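# Latch the two PUSH HOME drive blanks into the rack

## Task

Using the work order, find the two drive blanks labelled PUSH HOME and press each one inward until it bottoms out and clicks into its latch, leaving every other blank untouched. The rack is loose on the table: it may tilt only a little (more is a failure) and must finish in its original spot. The blanks must stay latched on their own, not because the robot is holding them, and nothing may be knocked off the table.

## Robot and tools

Robot: two 6-joint arms, left_arm and right_arm, each with a parallel two-finger gripper and a wrist camera. Scene frame: origin on the table surface midway between the arms, +x out over the table, +y toward left_arm, +z up. left_arm's base sits at (-0.023, +0.237, 0) m and right_arm's at (+0.031, -0.321, 0) m, both turned slightly about z (quat_wxyz (+1.000,0,0,-0.028) and (+0.996,0,0,-0.092)). The names left and right label the arms, not image sides.

Tools.
execute_actions(actions, pictures). actions is a list holding one item, or empty. An empty list is a look: nothing new is commanded and the current state comes back with images. A move item is {"rows": [...], "steps": n}, n from 5 to 15 (default 15), each step lasting 1/30 s. Each row is used for one step; if rows run out, the final row keeps repeating. A wait item is {"steps": n}, n up to 300, with no command; it returns once n steps have elapsed since the previous result, counting the time spent composing the reply. Set pictures true to get camera images with a move or wait; otherwise images come only with the empty list. A refused call does nothing.

Every row is a single list of 14 numbers covering both arms, even if one arm stays still: left_arm's waist, shoulder, elbow, wrist pitch, wrist yaw, wrist roll, gripper opening, then the same seven for right_arm. The six joint values are absolute target angles in radians (the same values Joint positions reports), not offsets. Ranges per arm: waist -2.880..2.880, shoulder 0.000..3.142, elbow 0.000..3.019, wrist pitch -1.693..1.571, wrist yaw -1.571..1.571, wrist roll -2.094..2.094. A target more than 0.019 rad beyond an end and beyond the joint's latest angle gets the call refused; true ends may differ by up to 0.019 rad, and targets past the true end are clipped there, with a "joint sent to its limit" line (possibly referring to an earlier action). The opening is an absolute value from -1 (closed) to +1 (fully open, pads 0.094 m apart).

Motion is rate-limited: each step the sent target stays within a fixed lead of the measured angle (0.264 rad waist, 0.32 shoulder, 0.276 elbow, 0.33 wrist pitch, 0.186 wrist yaw, 0.522 wrist roll), and if the gripper would be asked to move over 70 mm in one step, all joint targets are pulled back proportionally. Large moves therefore need several calls. Between calls the arms keep heading for the last row until motion nearly stops or a step is HELD; then only a fresh action pushes further. The last 5 steps of each action run after its result is returned, before the next action begins.

zoom_image(camera, region): enlarges part of the latest image from cam_high, cam_low, cam_left_wrist or cam_right_wrist (all 504x504); region is [x0,y0,x1,y1] pixels from the top-left corner, at most 504 by 504. show_instructions(): shows the reference images, here the work order telling which blanks say PUSH HOME. read_manual(section): returns licence texts only. finished_scene(scene): ends and grades the current scene, passing its number; irreversible. Replying without any tool call also ends things, so always make a call.

Results. The state line lists, for each arm, end_effector_position (metres, scene frame) and end_effector_quat_wxyz. That point lies between the finger pads roughly 1 cm short of the tips; the fingers point along the gripper's +z and close along its y. Reported hand positions can be off, more at long reach. Joint positions and Joint velocities give per arm the six joints (rad, rad/s) then the pad gap (m, m/s). grip_measured is the measured opening on the command scale; each gripper may read up to about 1 mm off. "joint command not followed" means a clearance check altered or blocked joint targets on some steps; HELD marks steps where your row was partly or wholly not sent. MOTOR HOT appears from 85 °C; at 100 °C the arm drops everything and stops (OVER-TEMPERATURE FAULT), so avoid long static pushing or holding.

Gripping: command an opening below grip_measured to hold; about 0.03 below is firm. Pad force tops out near 50-62 N. For pushing, a closed gripper makes a good blunt tool.

Approach: read the work order, locate the two marked blanks with the cameras and zoom, then push each straight in along its slot with modest, stepwise motion until it stops and latches. Because the rack is free-standing, push gently and, if needed, brace the rack with the other arm so it neither slides nor tilts, and release the brace so the rack stays where it began. Back the gripper away afterwards and confirm the blanks stay seated unaided. Avoid arm-to-arm contact, hard shoves, slams, drops, disturbing the unmarked blanks, and anything falling off the table; smooth, economical motion is preferred. Then call finished_scene.

Each tool is called after "Request:" as name(argument=value, ...), one argument or row to a line, values as JSON.

Reference images:

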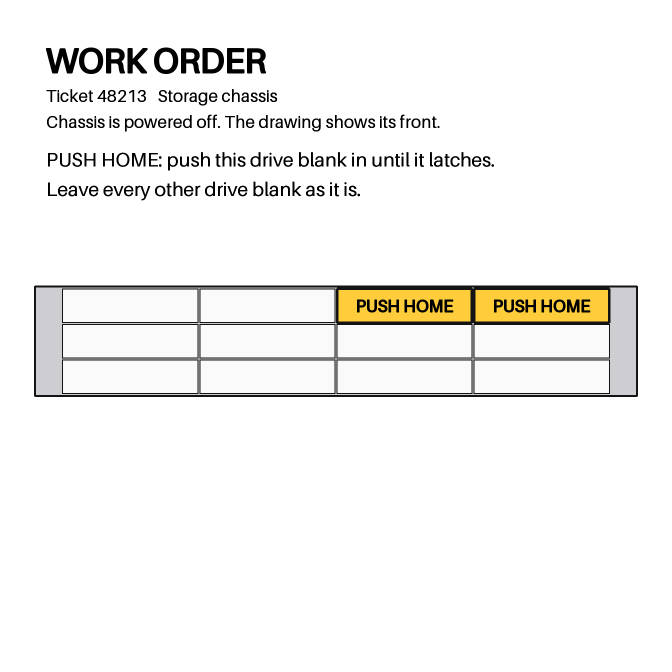

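## Session

Request:
execute_actions(
  actions=[],
)

Scene clock: 0.00 s of 5100.00 s.
left_arm: end_effector_position=(+0.3041, -0.1301, +0.1448) grip_measured=+1.000 end_effector_quat_wxyz=(-0.004, -0.005, +1.000, +0.006) | right_arm: end_effector_position=(+0.3618, -0.4638, +0.1293) grip_measured=+1.000 end_effector_quat_wxyz=(+0.148, +0.878, +0.449, +0.081)
Joint positions: left_arm=[-0.787  1.675  1.384 -1.294 -0.003 -0.853  0.094] | right_arm=[-0.185  1.142  0.762 -0.861  0.075  1.814  0.094]
Joint velocities: left_arm=[ 0.005  0.005  0.017 -0.017 -0.007 -0.007  0.   ] | right_arm=[-0.015 -0.005  0.007 -0.012 -0.081 -0.007  0.   ]

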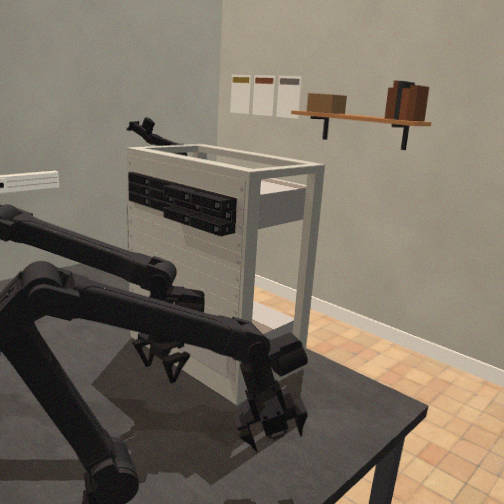

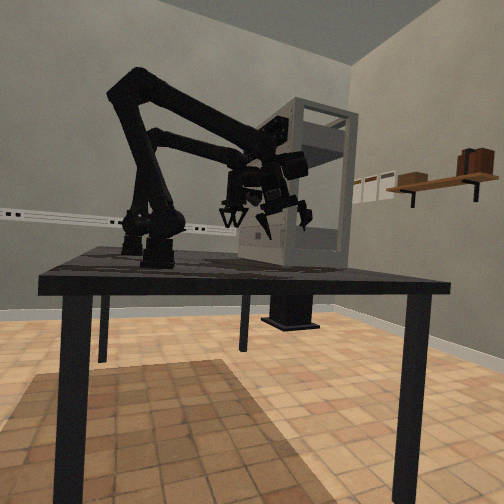

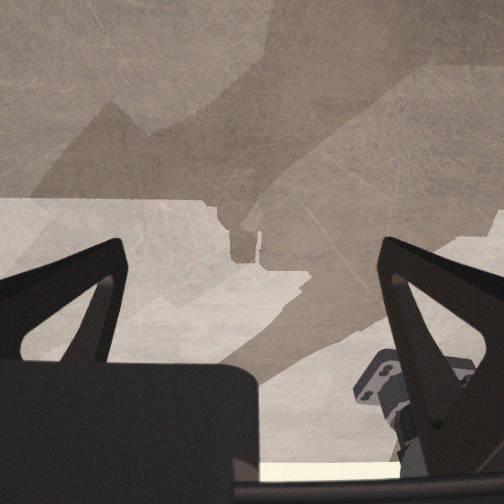

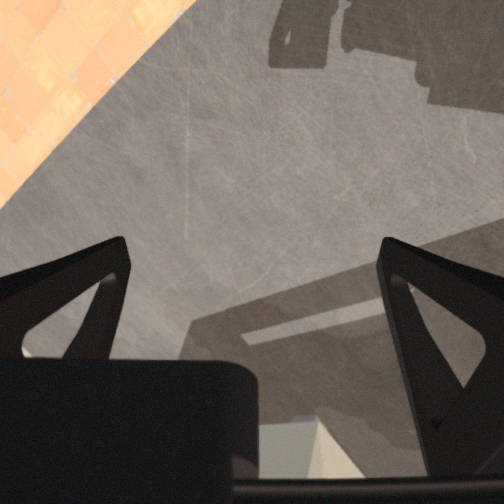

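Request:
zoom_image(
  camera="cam_high",
  region=[110,130,340,260],
)

Request:
execute_actions(
  actions=[
    {"rows":[[-0.3,0.41,0.83,-1.294,0,0,1,-0.185,0.41,0.83,-0.86,0,0,-1]]},
  ],
)

Request:
execute_actions(
  actions=[
    {"steps":45},
  ],
)

Request:
execute_actions(
  actions=[
    {"rows":[[-0.1,0.41,0.83,-0.2,0,0,1,0.4,0.41,0.83,-0.42,0,0,-1]]},
  ],
)

Request:
execute_actions(
  actions=[
    {"steps":30},
  ],
  pictures=true,
)

Region (110, 130, 340, 260) of cam_high's 504x504 image, scaled by 2.191, with more detail than that image has; it fills the top 285 rows of this view, and the rest is white.

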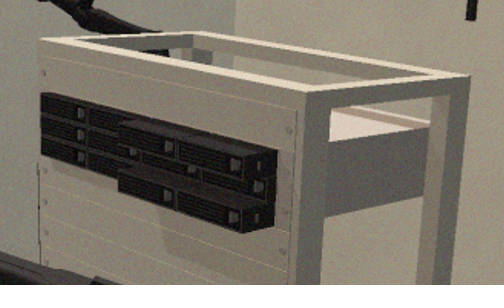

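Scene clock: 0.87 s of 5100.00 s.
left_arm: end_effector_position=(+0.2738, +0.0615, +0.1342) grip_measured=+1.000 end_effector_quat_wxyz=(-0.033, +0.047, +0.998, +0.016) | right_arm: end_effector_position=(+0.3334, -0.4403, +0.2814) grip_measured=-0.985 end_effector_quat_wxyz=(+0.347, +0.689, +0.613, +0.173)
Joint positions: left_arm=[-0.475  1.351  0.988 -1.282  0.002 -0.438  0.094] | right_arm=[-0.185  0.676  0.762 -0.861  0.007  1.314  0.001]
Joint velocities: left_arm=[ 1.451 -1.431 -1.194 -0.002 -0.037  1.531  0.   ] | right_arm=[-0.015 -1.812  0.002  0.022  0.007 -1.487 -0.004]
Steps of this call (steps 1 to 16: nothing new was sent; steps 17 to 26: the first 10 steps of this action). Readings (joint positions):
17: left_arm=[-0.781 1.668 1.371 -1.289 -0.001 -0.824] | right_arm=[-0.185 1.131 0.762 -0.861 0.059 1.776]
18: left_arm=[-0.770 1.647 1.338 -1.282 0.002 -0.783] | right_arm=[-0.185 1.107 0.760 -0.861 0.041 1.724]
20: left_arm=[-0.723 1.589 1.253 -1.282 0.002 -0.703] | right_arm=[-0.185 1.023 0.761 -0.861 0.022 1.622]
24: left_arm=[-0.569 1.441 1.076 -1.282 0.002 -0.534] | right_arm=[-0.185 0.797 0.762 -0.861 0.009 1.417]
26: the state above

Scene clock: 2.37 s of 5100.00 s.
left_arm: end_effector_position=(+0.1735, +0.1654, +0.3088) grip_measured=+1.000 end_effector_quat_wxyz=(+0.334, +0.157, +0.927, -0.060) | right_arm: end_effector_position=(+0.2853, -0.4208, +0.3900) grip_measured=-0.987 end_effector_quat_wxyz=(+0.523, +0.162, +0.831, -0.096)
Joint positions: left_arm=[-0.292  0.412  0.826 -1.292 -0.002 -0.011  0.094] | right_arm=[-0.185  0.411  0.822 -0.861  0.003  0.012  0.001]
Joint velocities: left_arm=[ 0.005 -0.024 -0.012  0.012 -0.037  0.066  0.   ] | right_arm=[ 0.005  0.015  0.002 -0.002 -0.066 -0.007 -0.   ]
Kept back: nothing.
Steps of this call (steps 1 to 5: the last 5 steps of your previous action; steps 6 to 45: the robot went on to your last target). Readings (joint positions):
1: left_arm=[-0.427 1.299 0.946 -1.283 0.001 -0.385] | right_arm=[-0.185 0.616 0.764 -0.861 0.007 1.257]
2: left_arm=[-0.380 1.240 0.907 -1.283 0.000 -0.332] | right_arm=[-0.185 0.556 0.766 -0.861 0.005 1.188]
4: left_arm=[-0.310 1.098 0.848 -1.287 -0.003 -0.240] | right_arm=[-0.185 0.452 0.778 -0.861 0.004 1.006]
8: left_arm=[-0.286 0.771 0.826 -1.289 -0.003 -0.130] | right_arm=[-0.185 0.368 0.820 -0.861 0.004 0.618]
45: the state above
All arms were judged still, so your last target was given up. Only a new action makes them travel on or press farther. Fingers that are still opening or closing keep moving.

Scene clock: 2.70 s of 5100.00 s.
left_arm: end_effector_position=(+0.2728, +0.1927, +0.5086) grip_measured=+1.000 end_effector_quat_wxyz=(+0.726, +0.047, +0.684, -0.056) | right_arm: end_effector_position=(+0.3226, -0.2481, +0.4795) grip_measured=-0.987 end_effector_quat_wxyz=(+0.683, -0.086, +0.720, +0.089)
Joint positions: left_arm=[-0.091  0.411  0.814 -0.342 -0.001 -0.009  0.094] | right_arm=[ 0.429  0.415  0.809 -0.446 -0.004  0.01   0.001]
Joint velocities: left_arm=[-0.034 -0.005 -0.017  2.176 -0.007 -0.168  0.   ] | right_arm=[ 0.425  0.015  0.007  0.061  0.037 -0.007 -0.   ]
Steps of this call (steps 1 to 10: the first 10 steps of this action). Readings (joint positions):
1: left_arm=[-0.277 0.411 0.822 -1.248 0.003 -0.009] | right_arm=[-0.170 0.410 0.818 -0.820 0.007 0.012]
2: left_arm=[-0.231 0.409 0.815 -1.147 0.005 -0.009] | right_arm=[-0.121 0.411 0.810 -0.734 0.008 0.012]
4: left_arm=[-0.132 0.411 0.814 -0.944 0.001 -0.009] | right_arm=[0.020 0.415 0.809 -0.584 0.007 0.012]
8: left_arm=[-0.088 0.411 0.814 -0.532 -0.001 -0.009] | right_arm=[0.353 0.415 0.809 -0.454 -0.001 0.011]
10: the state above

Scene clock: 3.70 s of 5100.00 s.
left_arm: end_effector_position=(+0.2678, +0.1930, +0.5397) grip_measured=+1.000 end_effector_quat_wxyz=(+0.768, +0.044, +0.636, -0.060) | right_arm: end_effector_position=(+0.3241, -0.2541, +0.4802) grip_measured=-0.987 end_effector_quat_wxyz=(+0.685, -0.078, +0.720, +0.081)
Joint positions: left_arm=[-0.092  0.408  0.814 -0.219 -0.001 -0.009  0.094] | right_arm=[ 0.409  0.415  0.809 -0.443 -0.002  0.01   0.001]
Joint velocities: left_arm=[-0.005 -0.015 -0.012 -0.002 -0.007 -0.051  0.   ] | right_arm=[ 0.015 -0.005 -0.017 -0.002 -0.051  0.022 -0.001]
Kept back: nothing.
Steps of this call (steps 1 to 5: the last 5 steps of your previous action; steps 6 to 30: the robot went on to your last target). Readings (joint positions):
1: left_arm=[-0.092 0.410 0.814 -0.283 -0.001 -0.009] | right_arm=[0.434 0.415 0.809 -0.444 -0.004 0.010]
2: left_arm=[-0.092 0.408 0.814 -0.248 -0.001 -0.009] | right_arm=[0.431 0.415 0.809 -0.444 -0.004 0.010]
4: left_arm=[-0.092 0.408 0.814 -0.224 -0.001 -0.009] | right_arm=[0.419 0.415 0.809 -0.443 -0.003 0.010]
8: left_arm=[-0.092 0.408 0.814 -0.219 -0.001 -0.009] | right_arm=[0.409 0.415 0.809 -0.443 -0.002 0.010]
30: the state above
All arms were judged still, so your last target was given up. Only a new action makes them travel on or press farther. Fingers that are still opening or closing keep moving.

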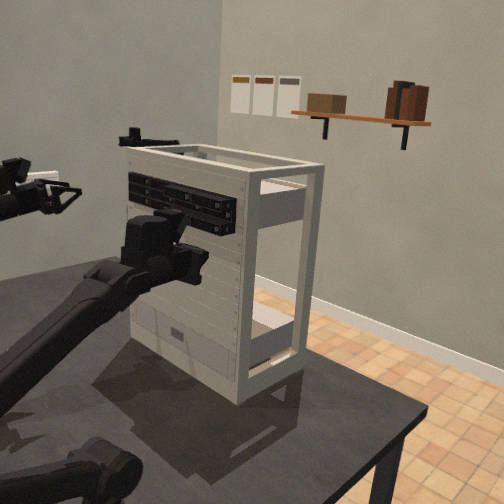

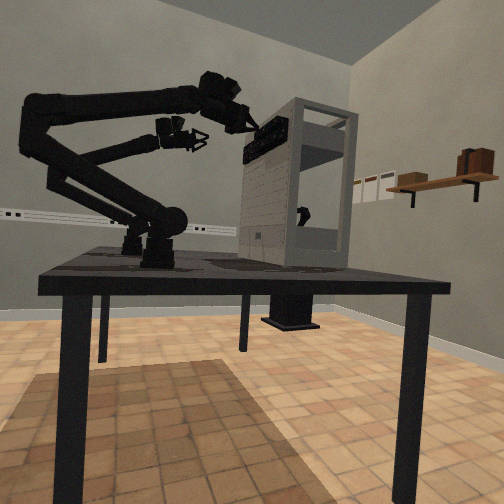

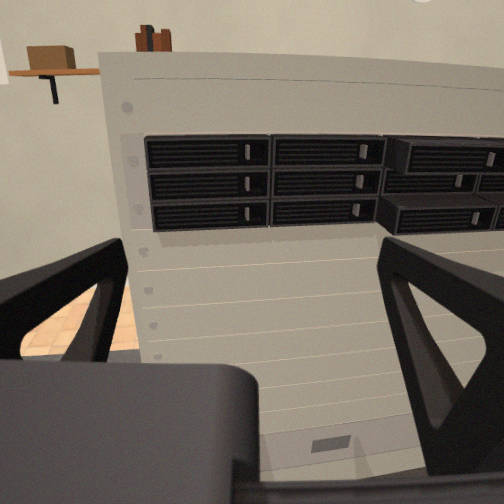

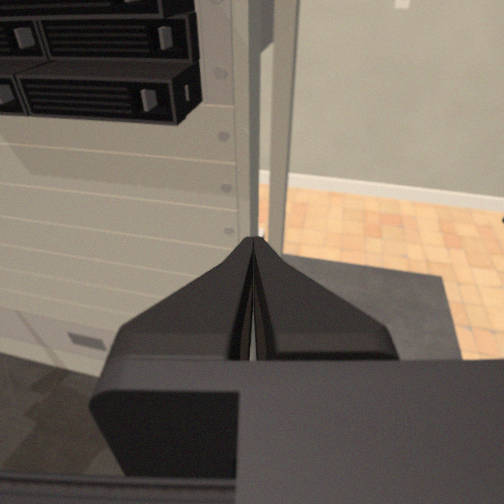

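Request:
execute_actions(
  actions=[
    {"rows":[[-0.235,1.0,2.0,-1.4,0,0,1,0.4,0.41,0.83,-0.42,0,0,-1]]},
  ],
)

Request:
execute_actions(
  actions=[
    {"steps":20},
  ],
)

Request:
execute_actions(
  actions=[
    {"rows":[[-0.235,1.5,2.52,-1.65,0,1.4,1,0.4,0.41,0.83,-0.42,0,0,-1]]},
  ],
)

Request:
execute_actions(
  actions=[
    {"steps":25},
  ],
  pictures=true,
)

Scene clock: 4.90 s of 5100.00 s.
left_arm: end_effector_position=(+0.3844, +0.1157, +0.5005) grip_measured=+1.000 end_effector_quat_wxyz=(+0.443, +0.124, +0.885, -0.066) | right_arm: end_effector_position=(+0.3241, -0.2541, +0.4802) grip_measured=-0.987 end_effector_quat_wxyz=(+0.685, -0.078, +0.720, +0.081)
Joint positions: left_arm=[-0.232  1.017  1.448 -1.072 -0.001 -0.009  0.094] | right_arm=[ 0.409  0.415  0.809 -0.443 -0.002  0.01   0.001]
Joint velocities: left_arm=[-0.005  1.499  1.785 -2.64   0.037 -0.066  0.   ] | right_arm=[-0.005 -0.005  0.002 -0.007  0.051 -0.037 -0.001]
Steps of this call (steps 1 to 26: nothing new was sent; steps 27 to 36: the first 10 steps of this action). Readings (joint positions):
27: left_arm=[-0.100 0.422 0.831 -0.260 -0.003 -0.009] | right_arm=[0.409 0.415 0.809 -0.443 -0.002 0.010]
28: left_arm=[-0.124 0.455 0.876 -0.345 -0.004 -0.009] | right_arm=[0.409 0.415 0.809 -0.443 -0.002 0.010]
30: left_arm=[-0.180 0.574 0.996 -0.506 -0.003 -0.009] | right_arm=[0.409 0.415 0.809 -0.443 -0.002 0.010]
34: left_arm=[-0.230 0.883 1.296 -0.872 -0.001 -0.009] | right_arm=[0.409 0.415 0.809 -0.443 -0.002 0.010]
36: the state above

Scene clock: 5.57 s of 5100.00 s.
left_arm: end_effector_position=(+0.3080, +0.1384, +0.6664) grip_measured=+1.000 end_effector_quat_wxyz=(+0.503, +0.120, +0.853, -0.075) | right_arm: end_effector_position=(+0.3241, -0.2541, +0.4802) grip_measured=-0.987 end_effector_quat_wxyz=(+0.685, -0.078, +0.720, +0.081)
Joint positions: left_arm=[-0.232  1.034  1.916 -1.386 -0.001 -0.009  0.094] | right_arm=[ 0.409  0.415  0.809 -0.443 -0.002  0.01   0.001]
Joint velocities: left_arm=[-0.005 -0.21   0.628 -0.076  0.037  0.037  0.   ] | right_arm=[-0.005  0.015 -0.007 -0.002 -0.022 -0.066 -0.001]
Kept back: nothing.
Steps of this call (steps 1 to 5: the last 5 steps of your previous action; steps 6 to 20: the robot went on to your last target). Readings (joint positions):
1: left_arm=[-0.232 1.058 1.496 -1.145 -0.001 -0.009] | right_arm=[0.409 0.415 0.809 -0.443 -0.002 0.010]
2: left_arm=[-0.232 1.079 1.525 -1.193 -0.001 -0.009] | right_arm=[0.409 0.415 0.809 -0.443 -0.002 0.010]
4: left_arm=[-0.232 1.089 1.555 -1.253 -0.001 -0.009] | right_arm=[0.409 0.415 0.809 -0.443 -0.002 0.010]
8: left_arm=[-0.232 1.081 1.628 -1.323 -0.001 -0.009] | right_arm=[0.409 0.415 0.809 -0.443 -0.002 0.010]
20: the state above

Scene clock: 5.90 s of 5100.00 s.
left_arm: end_effector_position=(+0.3768, +0.1179, +0.7192) grip_measured=+1.000 end_effector_quat_wxyz=(+0.479, +0.382, +0.786, +0.080) | right_arm: end_effector_position=(+0.3241, -0.2541, +0.4802) grip_measured=-0.987 end_effector_quat_wxyz=(+0.685, -0.078, +0.720, +0.081)
Joint positions: left_arm=[-0.232  1.394  2.457 -1.618 -0.001  0.616  0.094] | right_arm=[ 0.409  0.415  0.809 -0.443 -0.002  0.01   0.001]
Joint velocities: left_arm=[-0.015  1.216  0.882 -0.261 -0.007  2.879  0.   ] | right_arm=[-0.005 -0.005 -0.007 -0.007 -0.007 -0.066  0.001]
Steps of this call (steps 1 to 10: the first 10 steps of this action). Readings (joint positions):
1: left_arm=[-0.232 1.044 1.953 -1.419 -0.001 0.037] | right_arm=[0.409 0.415 0.809 -0.443 -0.002 0.010]
2: left_arm=[-0.232 1.068 2.024 -1.479 -0.001 0.100] | right_arm=[0.409 0.415 0.809 -0.443 -0.002 0.010]
4: left_arm=[-0.232 1.137 2.157 -1.544 -0.001 0.216] | right_arm=[0.409 0.415 0.809 -0.443 -0.002 0.010]
8: left_arm=[-0.232 1.308 2.379 -1.601 -0.001 0.448] | right_arm=[0.409 0.415 0.809 -0.443 -0.002 0.010]
10: the state above

Scene clock: 6.73 s of 5100.00 s.
left_arm: end_effector_position=(+0.4296, +0.1023, +0.6775) grip_measured=+1.000 end_effector_quat_wxyz=(+0.372, +0.668, +0.603, +0.228) | right_arm: end_effector_position=(+0.3241, -0.2541, +0.4802) grip_measured=-0.987 end_effector_quat_wxyz=(+0.685, -0.078, +0.720, +0.081)
Joint positions: left_arm=[-0.232  1.507  2.485 -1.645 -0.001  1.386  0.094] | right_arm=[ 0.409  0.415  0.809 -0.443 -0.002  0.01   0.001]
Joint velocities: left_arm=[-0.005  0.005 -0.002 -0.002 -0.037  0.11   0.   ] | right_arm=[-0.005 -0.005  0.002 -0.007 -0.051 -0.037  0.001]
Kept back: nothing.
Steps of this call (steps 1 to 5: the last 5 steps of your previous action; steps 6 to 25: the robot went on to your last target). Readings (joint positions):
1: left_arm=[-0.232 1.431 2.479 -1.625 -0.001 0.713] | right_arm=[0.409 0.415 0.809 -0.443 -0.002 0.010]
2: left_arm=[-0.232 1.461 2.485 -1.628 -0.001 0.810] | right_arm=[0.409 0.415 0.809 -0.443 -0.002 0.010]
4: left_arm=[-0.232 1.509 2.485 -1.637 -0.001 1.000] | right_arm=[0.409 0.415 0.809 -0.443 -0.002 0.010]
8: left_arm=[-0.232 1.557 2.485 -1.644 -0.001 1.231] | right_arm=[0.409 0.415 0.809 -0.443 -0.002 0.010]
25: the state above

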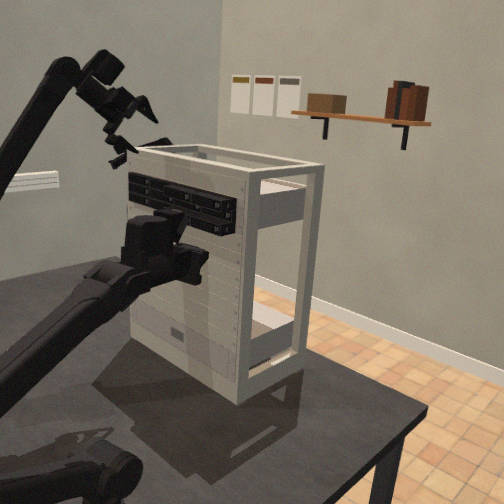

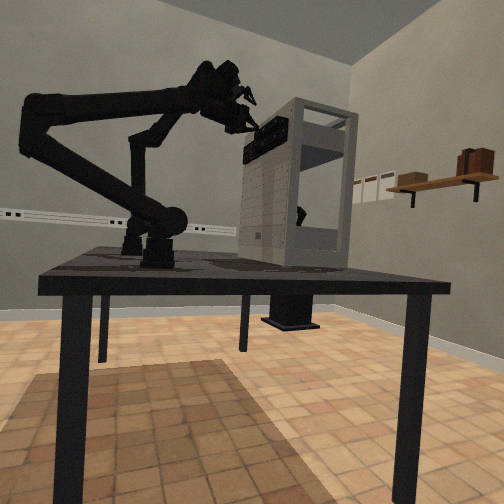

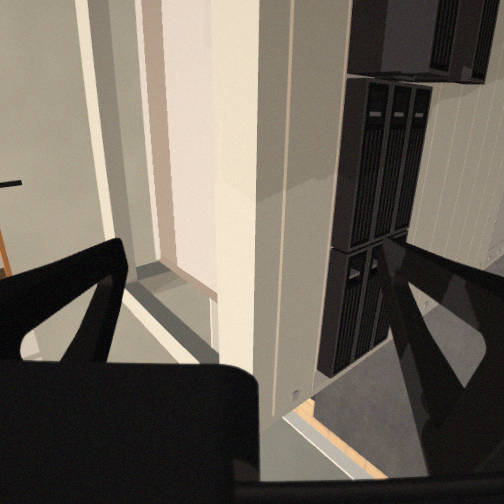

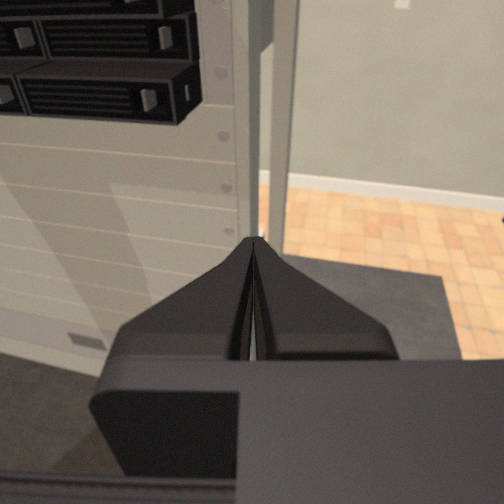

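Request:
execute_actions(
  actions=[
    {"rows":[[-0.235,1.52,2.49,-1.65,0,1.4,1,0.6,0.5,0.9,-0.35,0.2,0,-1],[-0.235,1.53,2.49,-1.65,0,1.4,1,0.7,0.5,0.9,-0.35,0.2,0,-1],[-0.235,1.54,2.49,-1.65,0,1.4,1,0.8,0.55,0.95,-0.3,0.3,0,-1],[-0.235,1.55,2.49,-1.65,0,1.4,1,0.9,0.6,1.0,-0.3,0.4,0,-1],[-0.235,1.56,2.49,-1.65,0,1.4,1,0.94,0.65,1.05,-0.25,0.5,0,-1],[-0.235,1.57,2.49,-1.65,0,1.4,1,0.94,0.7,1.085,-0.2,0.6,0,-1],[-0.235,1.58,2.49,-1.65,0,1.4,1,0.94,0.74,1.085,-0.2,0.7,0,-1],[-0.235,1.59,2.49,-1.65,0,1.4,1,0.94,0.78,1.085,-0.2,0.757,0,-1],[-0.235,1.60,2.49,-1.65,0,1.4,1,0.94,0.81,1.085,-0.2,0.757,0,-1],[-0.235,1.61,2.49,-1.65,0,1.4,1,0.94,0.845,1.085,-0.2,0.757,0,-1]]},
  ],
)

Request:
execute_actions(
  actions=[
    {"steps":25},
  ],
  pictures=true,
)

Scene clock: 7.63 s of 5100.00 s.
left_arm: end_effector_position=(+0.4536, +0.0952, +0.6560) grip_measured=+1.000 end_effector_quat_wxyz=(+0.354, +0.676, +0.608, +0.218) | right_arm: end_effector_position=(+0.3667, -0.1653, +0.5702) grip_measured=-0.987 end_effector_quat_wxyz=(+0.728, +0.014, +0.685, +0.031)
Joint positions: left_arm=[-0.232  1.553  2.485 -1.645 -0.001  1.389  0.094] | right_arm=[ 0.932  0.736  1.052 -0.234  0.723  0.009  0.001]
Joint velocities: left_arm=[ 0.005  0.347  0.017 -0.002 -0.051  0.051  0.   ] | right_arm=[ 0.591  1.431  0.852  0.535  0.872 -0.037  0.001]
Steps of this call (steps 1 to 17: the robot went on to your last target; steps 18 to 27: the first 10 steps of this action). Readings (joint positions):
18: left_arm=[-0.232 1.507 2.485 -1.645 -0.001 1.389] | right_arm=[0.425 0.420 0.812 -0.434 0.081 0.009]
19: left_arm=[-0.232 1.507 2.485 -1.645 -0.001 1.389] | right_arm=[0.472 0.433 0.821 -0.415 0.160 0.009]
21: left_arm=[-0.232 1.509 2.485 -1.645 -0.001 1.389] | right_arm=[0.615 0.481 0.858 -0.377 0.291 0.009]
25: left_arm=[-0.232 1.532 2.485 -1.645 -0.001 1.389] | right_arm=[0.863 0.636 0.982 -0.281 0.583 0.009]
27: the state above

Scene clock: 8.47 s of 5100.00 s.
left_arm: end_effector_position=(+0.4879, +0.0850, +0.6203) grip_measured=+1.000 end_effector_quat_wxyz=(+0.326, +0.687, +0.618, +0.200) | right_arm: end_effector_position=(+0.3963, -0.1335, +0.5433) grip_measured=-0.987 end_effector_quat_wxyz=(+0.709, +0.001, +0.705, +0.009)
Joint positions: left_arm=[-0.232  1.623  2.482 -1.645 -0.001  1.389  0.094] | right_arm=[ 0.951  0.845  1.064 -0.211  0.755  0.009  0.001]
Joint velocities: left_arm=[-0.005 -0.015  0.017 -0.012 -0.066 -0.051  0.   ] | right_arm=[-0.005  0.005 -0.007  0.012  0.022 -0.007  0.001]
Kept back: nothing.
Steps of this call (steps 1 to 5: the last 5 steps of your previous action; steps 6 to 25: the robot went on to your last target). Readings (joint positions):
1: left_arm=[-0.232 1.565 2.485 -1.645 -0.001 1.389] | right_arm=[0.947 0.780 1.074 -0.220 0.740 0.009]
2: left_arm=[-0.232 1.578 2.485 -1.645 -0.001 1.389] | right_arm=[0.951 0.816 1.083 -0.212 0.745 0.009]
4: left_arm=[-0.232 1.600 2.485 -1.645 -0.001 1.389] | right_arm=[0.951 0.862 1.076 -0.211 0.750 0.009]
8: left_arm=[-0.232 1.624 2.482 -1.645 -0.001 1.389] | right_arm=[0.951 0.880 1.064 -0.211 0.753 0.009]
25: the state above

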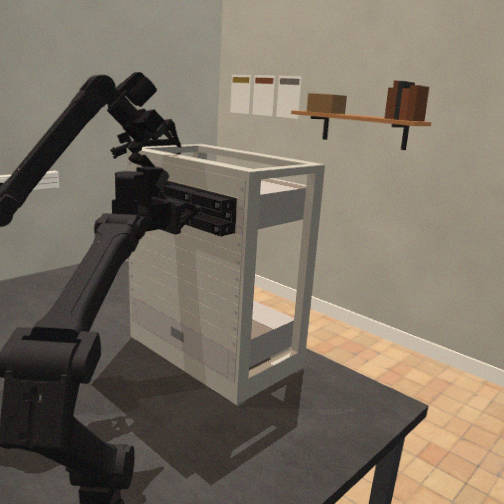

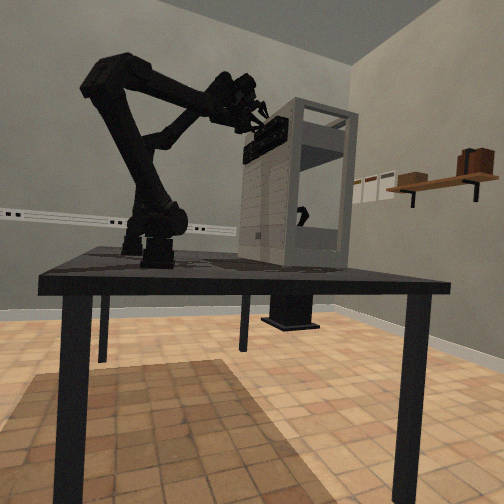

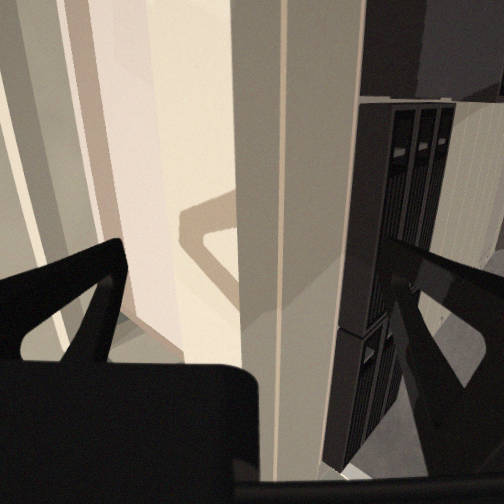

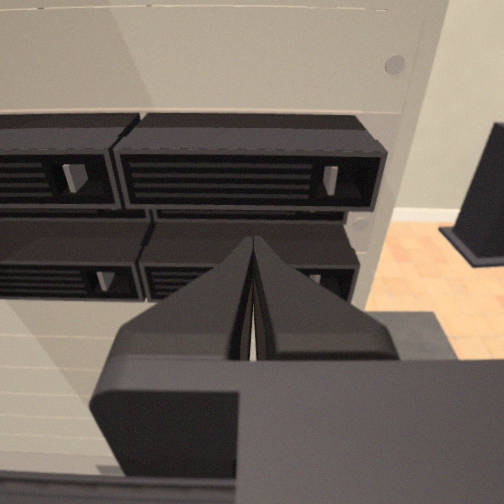

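Request:
execute_actions(
  actions=[
    {"rows":[[-0.235,1.62,2.45,-1.65,0,1.4,1,0.92,0.86,1.12,-0.22,0.73,0,-1],[-0.235,1.62,2.44,-1.65,0,1.4,1,0.92,0.86,1.12,-0.22,0.73,0,-1],[-0.235,1.62,2.43,-1.65,0,1.4,1,0.92,0.87,1.14,-0.22,0.73,0,-1],[-0.235,1.62,2.42,-1.65,0,1.4,1,0.9,0.88,1.145,-0.23,0.71,0,-1],[-0.235,1.62,2.40,-1.65,0,1.4,1,0.893,0.89,1.145,-0.23,0.71,0,-1]]},
  ],
)

Request:
execute_actions(
  actions=[
    {"steps":15},
  ],
  pictures=true,
)

Scene clock: 9.17 s of 5100.00 s.
left_arm: end_effector_position=(+0.4952, +0.0830, +0.5922) grip_measured=+1.000 end_effector_quat_wxyz=(+0.301, +0.696, +0.625, +0.186) | right_arm: end_effector_position=(+0.4136, -0.1384, +0.5541) grip_measured=-0.987 end_effector_quat_wxyz=(+0.711, +0.006, +0.703, +0.007)
Joint positions: left_arm=[-0.232  1.621  2.411 -1.638 -0.002  1.39   0.094] | right_arm=[ 0.9    0.879  1.106 -0.213  0.713  0.009  0.001]
Joint velocities: left_arm=[-0.024 -0.005 -0.007  0.007 -0.022 -0.081  0.   ] | right_arm=[-0.015  0.034 -0.007 -0.046 -0.022 -0.095 -0.001]
Steps of this call (steps 1 to 11: the robot went on to your last target; steps 12 to 21: the first 10 steps of this action). Readings (joint positions):
12: left_arm=[-0.232 1.623 2.478 -1.645 -0.001 1.389] | right_arm=[0.949 0.845 1.064 -0.211 0.745 0.009]
13: left_arm=[-0.232 1.621 2.470 -1.646 -0.001 1.390] | right_arm=[0.946 0.846 1.066 -0.211 0.737 0.009]
15: left_arm=[-0.232 1.620 2.449 -1.646 -0.001 1.390] | right_arm=[0.935 0.852 1.077 -0.212 0.725 0.009]
19: left_arm=[-0.232 1.621 2.412 -1.638 -0.002 1.390] | right_arm=[0.905 0.874 1.105 -0.213 0.713 0.009]
21: the state above

Scene clock: 9.67 s of 5100.00 s.
left_arm: end_effector_position=(+0.4952, +0.0830, +0.5922) grip_measured=+1.000 end_effector_quat_wxyz=(+0.301, +0.696, +0.625, +0.186) | right_arm: end_effector_position=(+0.4144, -0.1376, +0.5528) grip_measured=-0.987 end_effector_quat_wxyz=(+0.710, +0.005, +0.704, +0.006)
Joint positions: left_arm=[-0.232  1.621  2.411 -1.638 -0.002  1.39   0.094] | right_arm=[ 0.9    0.881  1.106 -0.214  0.713  0.009  0.001]
Joint velocities: left_arm=[-0.005 -0.005  0.012  0.017 -0.051 -0.081  0.   ] | right_arm=[ 0.005 -0.005 -0.002 -0.007 -0.007  0.007 -0.   ]
Kept back: nothing.
Steps of this call (steps 1 to 5: the last 5 steps of your previous action; steps 6 to 15: the robot went on to your last target). Readings (joint positions):
1: left_arm=[-0.232 1.621 2.411 -1.638 -0.002 1.390] | right_arm=[0.900 0.880 1.106 -0.214 0.713 0.009]
2: left_arm=[-0.232 1.621 2.411 -1.638 -0.002 1.390] | right_arm=[0.900 0.881 1.106 -0.214 0.713 0.009]
4: left_arm=[-0.232 1.621 2.411 -1.638 -0.002 1.390] | right_arm=[0.900 0.881 1.106 -0.214 0.713 0.009]
8: left_arm=[-0.232 1.621 2.411 -1.638 -0.002 1.390] | right_arm=[0.900 0.881 1.106 -0.214 0.713 0.009]
15: the state above
All arms were judged still, so your last target was given up. Only a new action makes them travel on or press farther. Fingers that are still opening or closing keep moving.

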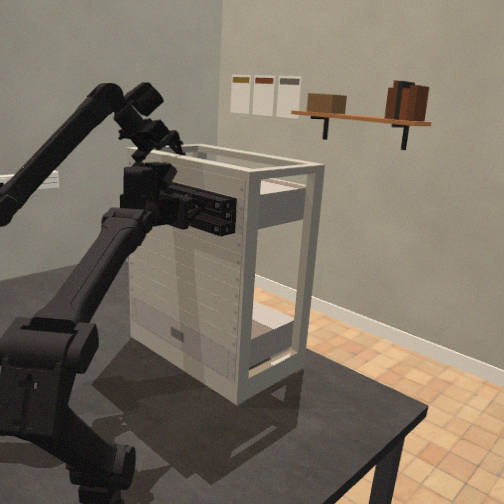

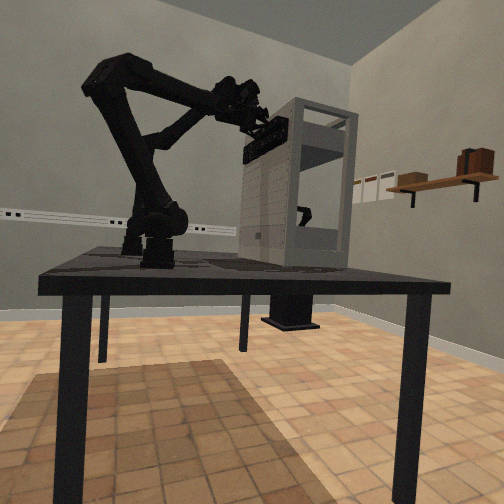

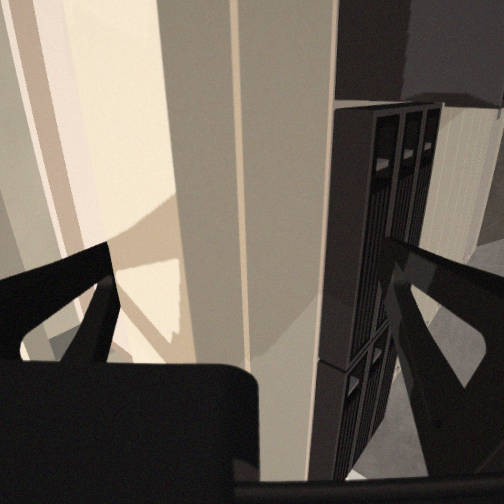

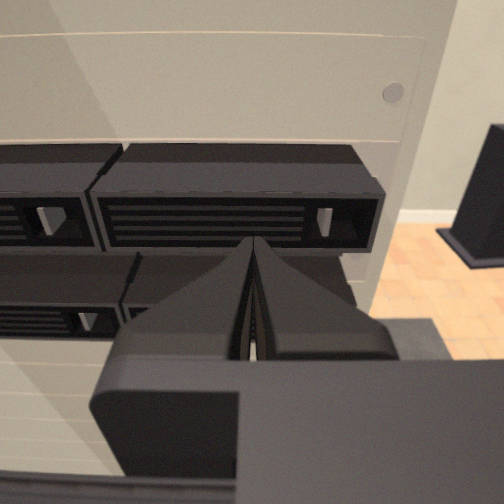

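Request:
execute_actions(
  actions=[
    {"rows":[[-0.235,1.62,2.38,-1.67,0,1.4,1,0.89,0.89,1.16,-0.21,0.70,0,-1],[-0.235,1.62,2.38,-1.67,0,1.4,1,0.88,0.90,1.165,-0.21,0.69,0,-1],[-0.235,1.62,2.38,-1.67,0,1.4,1,0.87,0.91,1.17,-0.21,0.685,0,-1],[-0.235,1.62,2.38,-1.67,0,1.4,1,0.86,0.92,1.18,-0.21,0.675,0,-1],[-0.235,1.62,2.38,-1.67,0,1.4,1,0.85,0.93,1.185,-0.21,0.665,0,-1],[-0.235,1.62,2.38,-1.67,0,1.4,1,0.84,0.945,1.19,-0.21,0.655,0,-1],[-0.235,1.62,2.38,-1.67,0,1.4,1,0.83,0.96,1.2,-0.2,0.645,0,-1],[-0.235,1.62,2.38,-1.67,0,1.4,1,0.82,0.975,1.21,-0.2,0.636,0,-1]]},
  ],
)

Request:
execute_actions(
  actions=[
    {"steps":15},
  ],
  pictures=true,
)

Scene clock: 10.30 s of 5100.00 s.
left_arm: end_effector_position=(+0.4956, +0.0829, +0.5910) grip_measured=+1.000 end_effector_quat_wxyz=(+0.300, +0.696, +0.626, +0.185) | right_arm: end_effector_position=(+0.4388, -0.1341, +0.5622) grip_measured=-0.987 end_effector_quat_wxyz=(+0.709, -0.002, +0.705, +0.012)
Joint positions: left_arm=[-0.232  1.621  2.408 -1.637 -0.002  1.39   0.094] | right_arm=[ 0.847  0.937  1.16  -0.214  0.642  0.009  0.001]
Joint velocities: left_arm=[-0.015  0.005 -0.002  0.012  0.037 -0.022  0.   ] | right_arm=[-0.132  0.21   0.144 -0.007 -0.037  0.037 -0.   ]
Steps of this call (steps 1 to 9: nothing new was sent; steps 10 to 19: the first 10 steps of this action). Readings (joint positions):
10: left_arm=[-0.232 1.621 2.408 -1.638 -0.002 1.390] | right_arm=[0.900 0.881 1.106 -0.214 0.708 0.009]
11: left_arm=[-0.232 1.621 2.408 -1.637 -0.002 1.390] | right_arm=[0.899 0.882 1.107 -0.214 0.700 0.009]
13: left_arm=[-0.232 1.621 2.408 -1.637 -0.002 1.390] | right_arm=[0.893 0.888 1.116 -0.214 0.685 0.009]
17: left_arm=[-0.232 1.621 2.408 -1.637 -0.002 1.390] | right_arm=[0.860 0.920 1.148 -0.214 0.649 0.009]
19: the state above

Scene clock: 10.80 s of 5100.00 s.
left_arm: end_effector_position=(+0.4956, +0.0829, +0.5910) grip_measured=+1.000 end_effector_quat_wxyz=(+0.300, +0.696, +0.626, +0.185) | right_arm: end_effector_position=(+0.4426, -0.1339, +0.5623) grip_measured=-0.987 end_effector_quat_wxyz=(+0.709, -0.001, +0.705, +0.010)
Joint positions: left_arm=[-0.232  1.621  2.408 -1.637 -0.002  1.39   0.094] | right_arm=[ 0.842  0.947  1.168 -0.214  0.641  0.009  0.001]
Joint velocities: left_arm=[-0.015 -0.015  0.002 -0.007  0.051  0.007  0.   ] | right_arm=[-0.005  0.005 -0.002  0.007  0.037 -0.066 -0.001]
Kept back: nothing.
Steps of this call (steps 1 to 5: the last 5 steps of your previous action; steps 6 to 15: the robot went on to your last target). Readings (joint positions):
1: left_arm=[-0.232 1.621 2.408 -1.637 -0.002 1.390] | right_arm=[0.844 0.943 1.164 -0.214 0.641 0.009]
2: left_arm=[-0.232 1.621 2.408 -1.637 -0.002 1.390] | right_arm=[0.842 0.946 1.167 -0.214 0.641 0.009]
4: left_arm=[-0.232 1.621 2.408 -1.637 -0.002 1.390] | right_arm=[0.842 0.947 1.168 -0.214 0.641 0.009]
8: left_arm=[-0.232 1.621 2.408 -1.637 -0.002 1.390] | right_arm=[0.842 0.947 1.168 -0.214 0.641 0.009]
15: the state above
All arms were judged still, so your last target was given up. Only a new action makes them travel on or press farther. Fingers that are still opening or closing keep moving.

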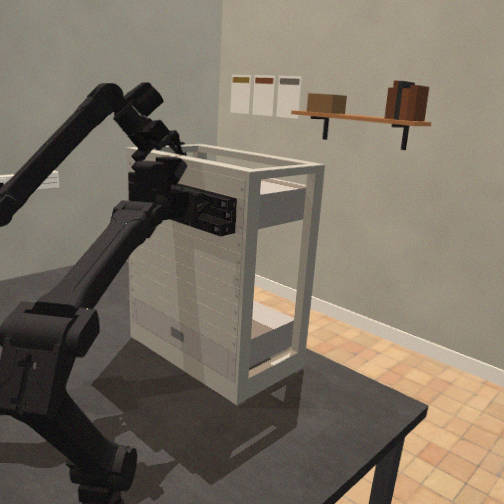

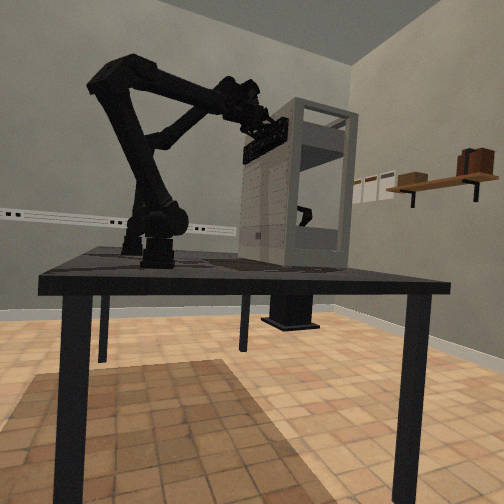

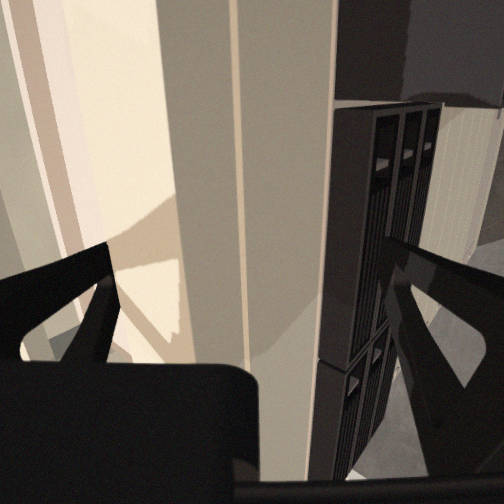

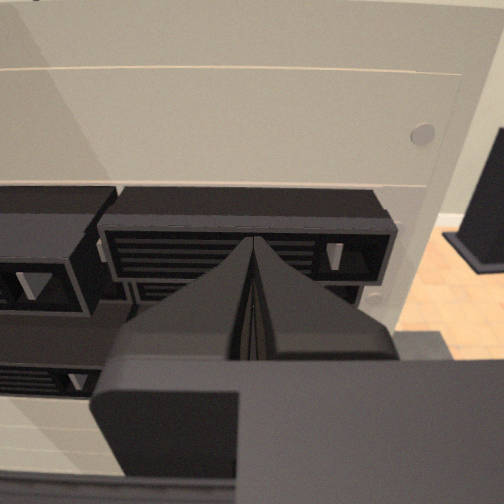

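Somewhat high; centre is about z=0.555.

Request:
execute_actions(
  actions=[
    {"rows":[[-0.235,1.62,2.38,-1.67,0,1.4,1,0.81,0.99,1.2,-0.2,0.63,0,-1],[-0.235,1.62,2.38,-1.67,0,1.4,1,0.80,1.0,1.2,-0.2,0.63,0,-1],[-0.235,1.62,2.38,-1.67,0,1.4,1,0.79,1.01,1.2,-0.2,0.62,0,-1],[-0.235,1.62,2.38,-1.67,0,1.4,1,0.78,1.025,1.205,-0.19,0.62,0,-1]]},
  ],
)

Request:
execute_actions(
  actions=[
    {"steps":10},
  ],
  pictures=true,
)

Scene clock: 11.27 s of 5100.00 s.
left_arm: end_effector_position=(+0.4956, +0.0829, +0.5910) grip_measured=+1.000 end_effector_quat_wxyz=(+0.300, +0.696, +0.626, +0.185) | right_arm: end_effector_position=(+0.4588, -0.1340, +0.5599) grip_measured=-0.987 end_effector_quat_wxyz=(+0.708, +0.001, +0.706, +0.007)
Joint positions: left_arm=[-0.232  1.621  2.408 -1.637 -0.002  1.39   0.094] | right_arm=[ 0.813  0.981  1.182 -0.198  0.619  0.009  0.001]
Joint velocities: left_arm=[-0.005 -0.005 -0.002 -0.002  0.051 -0.066  0.   ] | right_arm=[-0.015 -0.005 -0.002 -0.002 -0.037 -0.11  -0.   ]
Steps of this call (steps 1 to 4: nothing new was sent; steps 5 to 14: the first 10 steps of this action). Readings (joint positions):
5: left_arm=[-0.232 1.621 2.408 -1.637 -0.002 1.390] | right_arm=[0.841 0.948 1.168 -0.214 0.639 0.009]
6: left_arm=[-0.232 1.621 2.408 -1.637 -0.002 1.390] | right_arm=[0.839 0.949 1.168 -0.214 0.637 0.009]
8: left_arm=[-0.232 1.621 2.408 -1.637 -0.002 1.390] | right_arm=[0.830 0.955 1.171 -0.212 0.624 0.009]
12: left_arm=[-0.232 1.621 2.408 -1.637 -0.002 1.390] | right_arm=[0.815 0.978 1.182 -0.199 0.619 0.009]
14: the state above

Scene clock: 11.60 s of 5100.00 s.
left_arm: end_effector_position=(+0.4956, +0.0829, +0.5910) grip_measured=+1.000 end_effector_quat_wxyz=(+0.300, +0.696, +0.626, +0.185) | right_arm: end_effector_position=(+0.4588, -0.1340, +0.5599) grip_measured=-0.987 end_effector_quat_wxyz=(+0.708, +0.001, +0.706, +0.007)
Joint positions: left_arm=[-0.232  1.621  2.408 -1.637 -0.002  1.39   0.094] | right_arm=[ 0.813  0.981  1.182 -0.198  0.619  0.009  0.001]
Joint velocities: left_arm=[-0.015  0.005 -0.007 -0.017 -0.007 -0.037  0.   ] | right_arm=[-0.005 -0.015  0.002 -0.007  0.007 -0.022  0.   ]
Kept back: nothing.
Steps of this call (steps 1 to 5: the last 5 steps of your previous action; steps 6 to 10: the robot went on to your last target). Readings (joint positions):
1: left_arm=[-0.232 1.621 2.408 -1.637 -0.002 1.390] | right_arm=[0.813 0.981 1.182 -0.198 0.619 0.009]
2: left_arm=[-0.232 1.621 2.408 -1.637 -0.002 1.390] | right_arm=[0.813 0.981 1.182 -0.198 0.619 0.009]
4: left_arm=[-0.232 1.621 2.408 -1.637 -0.002 1.390] | right_arm=[0.813 0.981 1.182 -0.198 0.619 0.009]
8: left_arm=[-0.232 1.621 2.408 -1.637 -0.002 1.390] | right_arm=[0.813 0.981 1.182 -0.198 0.619 0.009]
10: the state above

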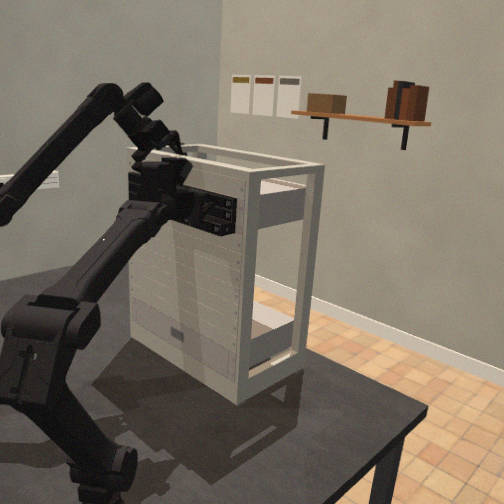

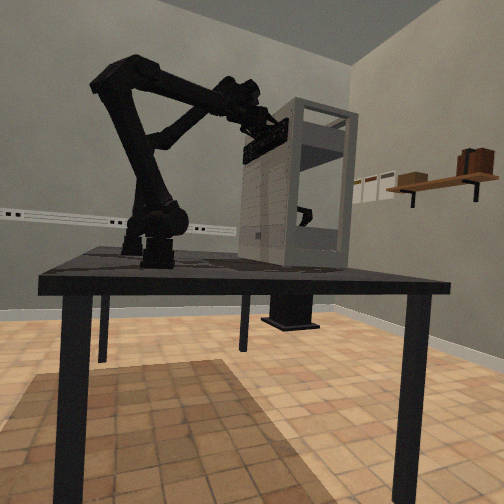

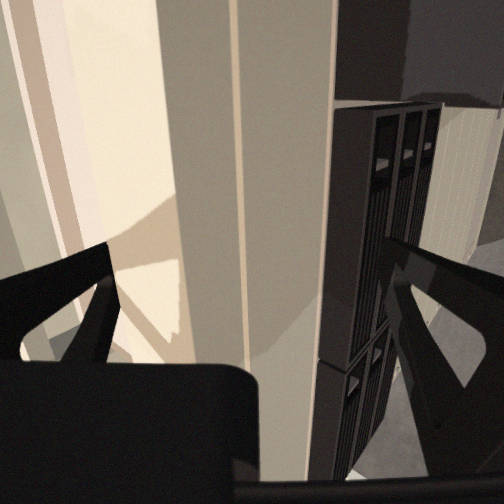

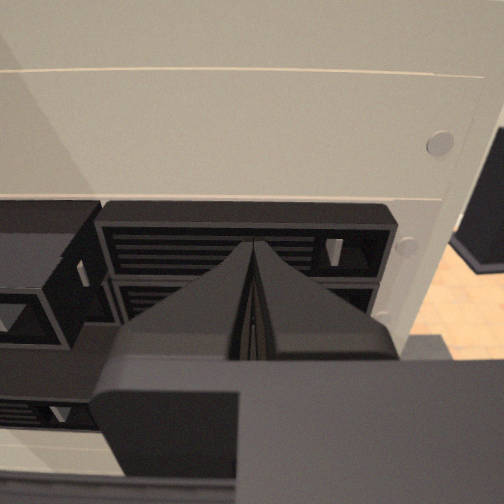

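Nearly; push more for the latch.

Request:
execute_actions(
  actions=[
    {"rows":[[-0.235,1.60,2.35,-1.69,0,1.4,1,0.77,1.04,1.2,-0.2,0.62,0,-1],[-0.235,1.60,2.35,-1.69,0,1.4,1,0.76,1.055,1.2,-0.2,0.62,0,-1],[-0.235,1.60,2.35,-1.69,0,1.4,1,0.75,1.07,1.2,-0.2,0.62,0,-1]]},
  ],
  pictures=true,
)

Scene clock: 12.10 s of 5100.00 s.
left_arm: end_effector_position=(+0.4955, +0.0830, +0.5902) grip_measured=+1.000 end_effector_quat_wxyz=(+0.302, +0.696, +0.624, +0.187) | right_arm: end_effector_position=(+0.4597, -0.1340, +0.5590) grip_measured=-0.987 end_effector_quat_wxyz=(+0.707, +0.001, +0.707, +0.006)
Joint positions: left_arm=[-0.232  1.611  2.389 -1.622 -0.003  1.391  0.094] | right_arm=[ 0.812  0.983  1.182 -0.198  0.619  0.009  0.001]
Joint velocities: left_arm=[ 0.015  0.005  0.027 -0.017 -0.007  0.022  0.   ] | right_arm=[-0.005 -0.005 -0.012  0.012  0.022 -0.051  0.001]
Steps of this call (steps 1 to 5: the robot went on to your last target; steps 6 to 15: the first 10 steps of this action). Readings (joint positions):
6: left_arm=[-0.232 1.619 2.404 -1.636 -0.002 1.390] | right_arm=[0.813 0.982 1.182 -0.198 0.619 0.009]
7: left_arm=[-0.232 1.615 2.397 -1.630 -0.002 1.391] | right_arm=[0.812 0.983 1.182 -0.198 0.619 0.009]
9: left_arm=[-0.232 1.612 2.390 -1.623 -0.003 1.391] | right_arm=[0.812 0.983 1.182 -0.198 0.619 0.009]
13: left_arm=[-0.232 1.611 2.389 -1.622 -0.003 1.391] | right_arm=[0.812 0.983 1.182 -0.198 0.619 0.009]
15: the state above

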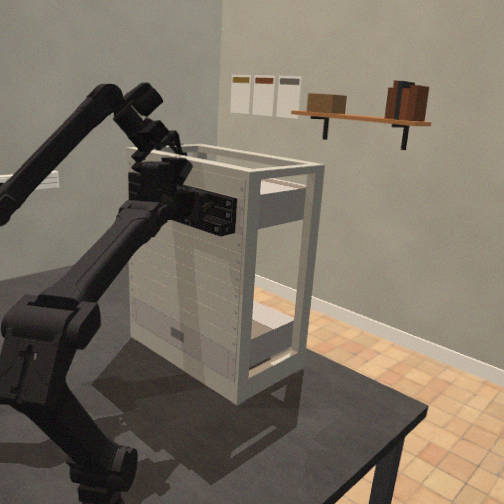

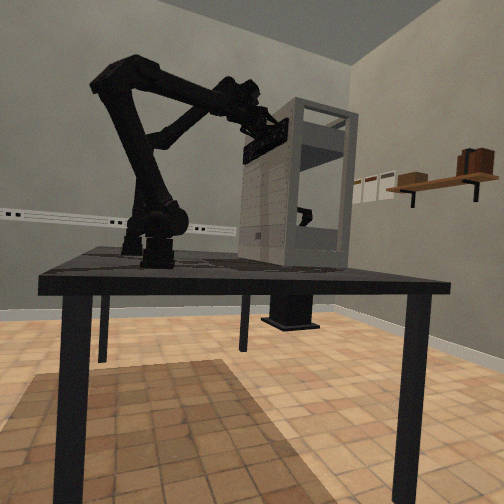

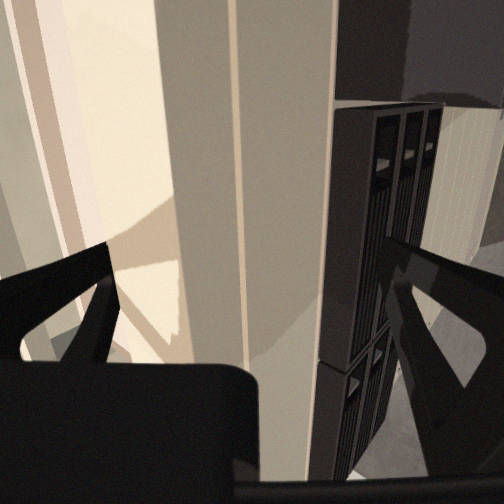

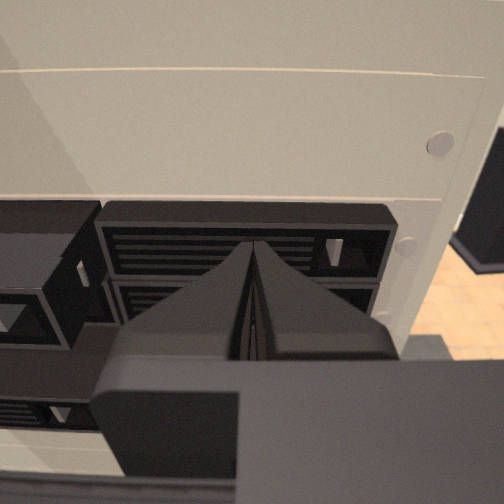

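Request:
zoom_image(
  camera="cam_high",
  region=[190,180,260,250],
)

Request:
zoom_image(
  camera="cam_right_wrist",
  region=[300,190,440,330],
)

Region (190, 180, 260, 250) of cam_high's 504x504 image, scaled by 7.200, with more detail than that image has.

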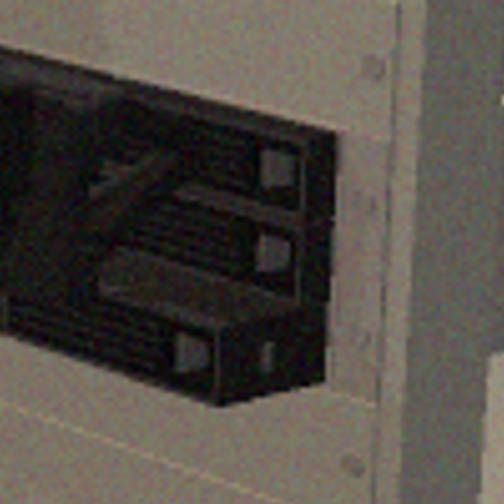

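Region (300, 190, 440, 330) of cam_right_wrist's 504x504 image, scaled by 3.600, with more detail than that image has.

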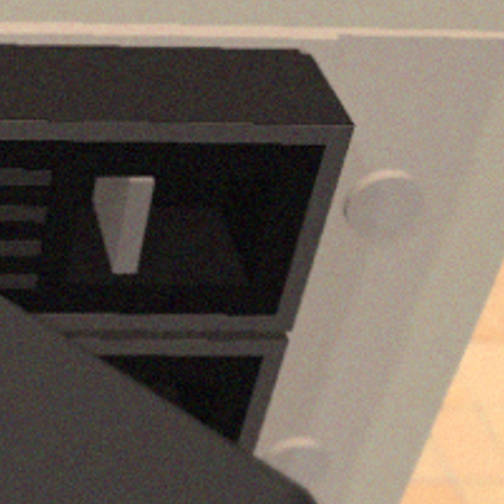

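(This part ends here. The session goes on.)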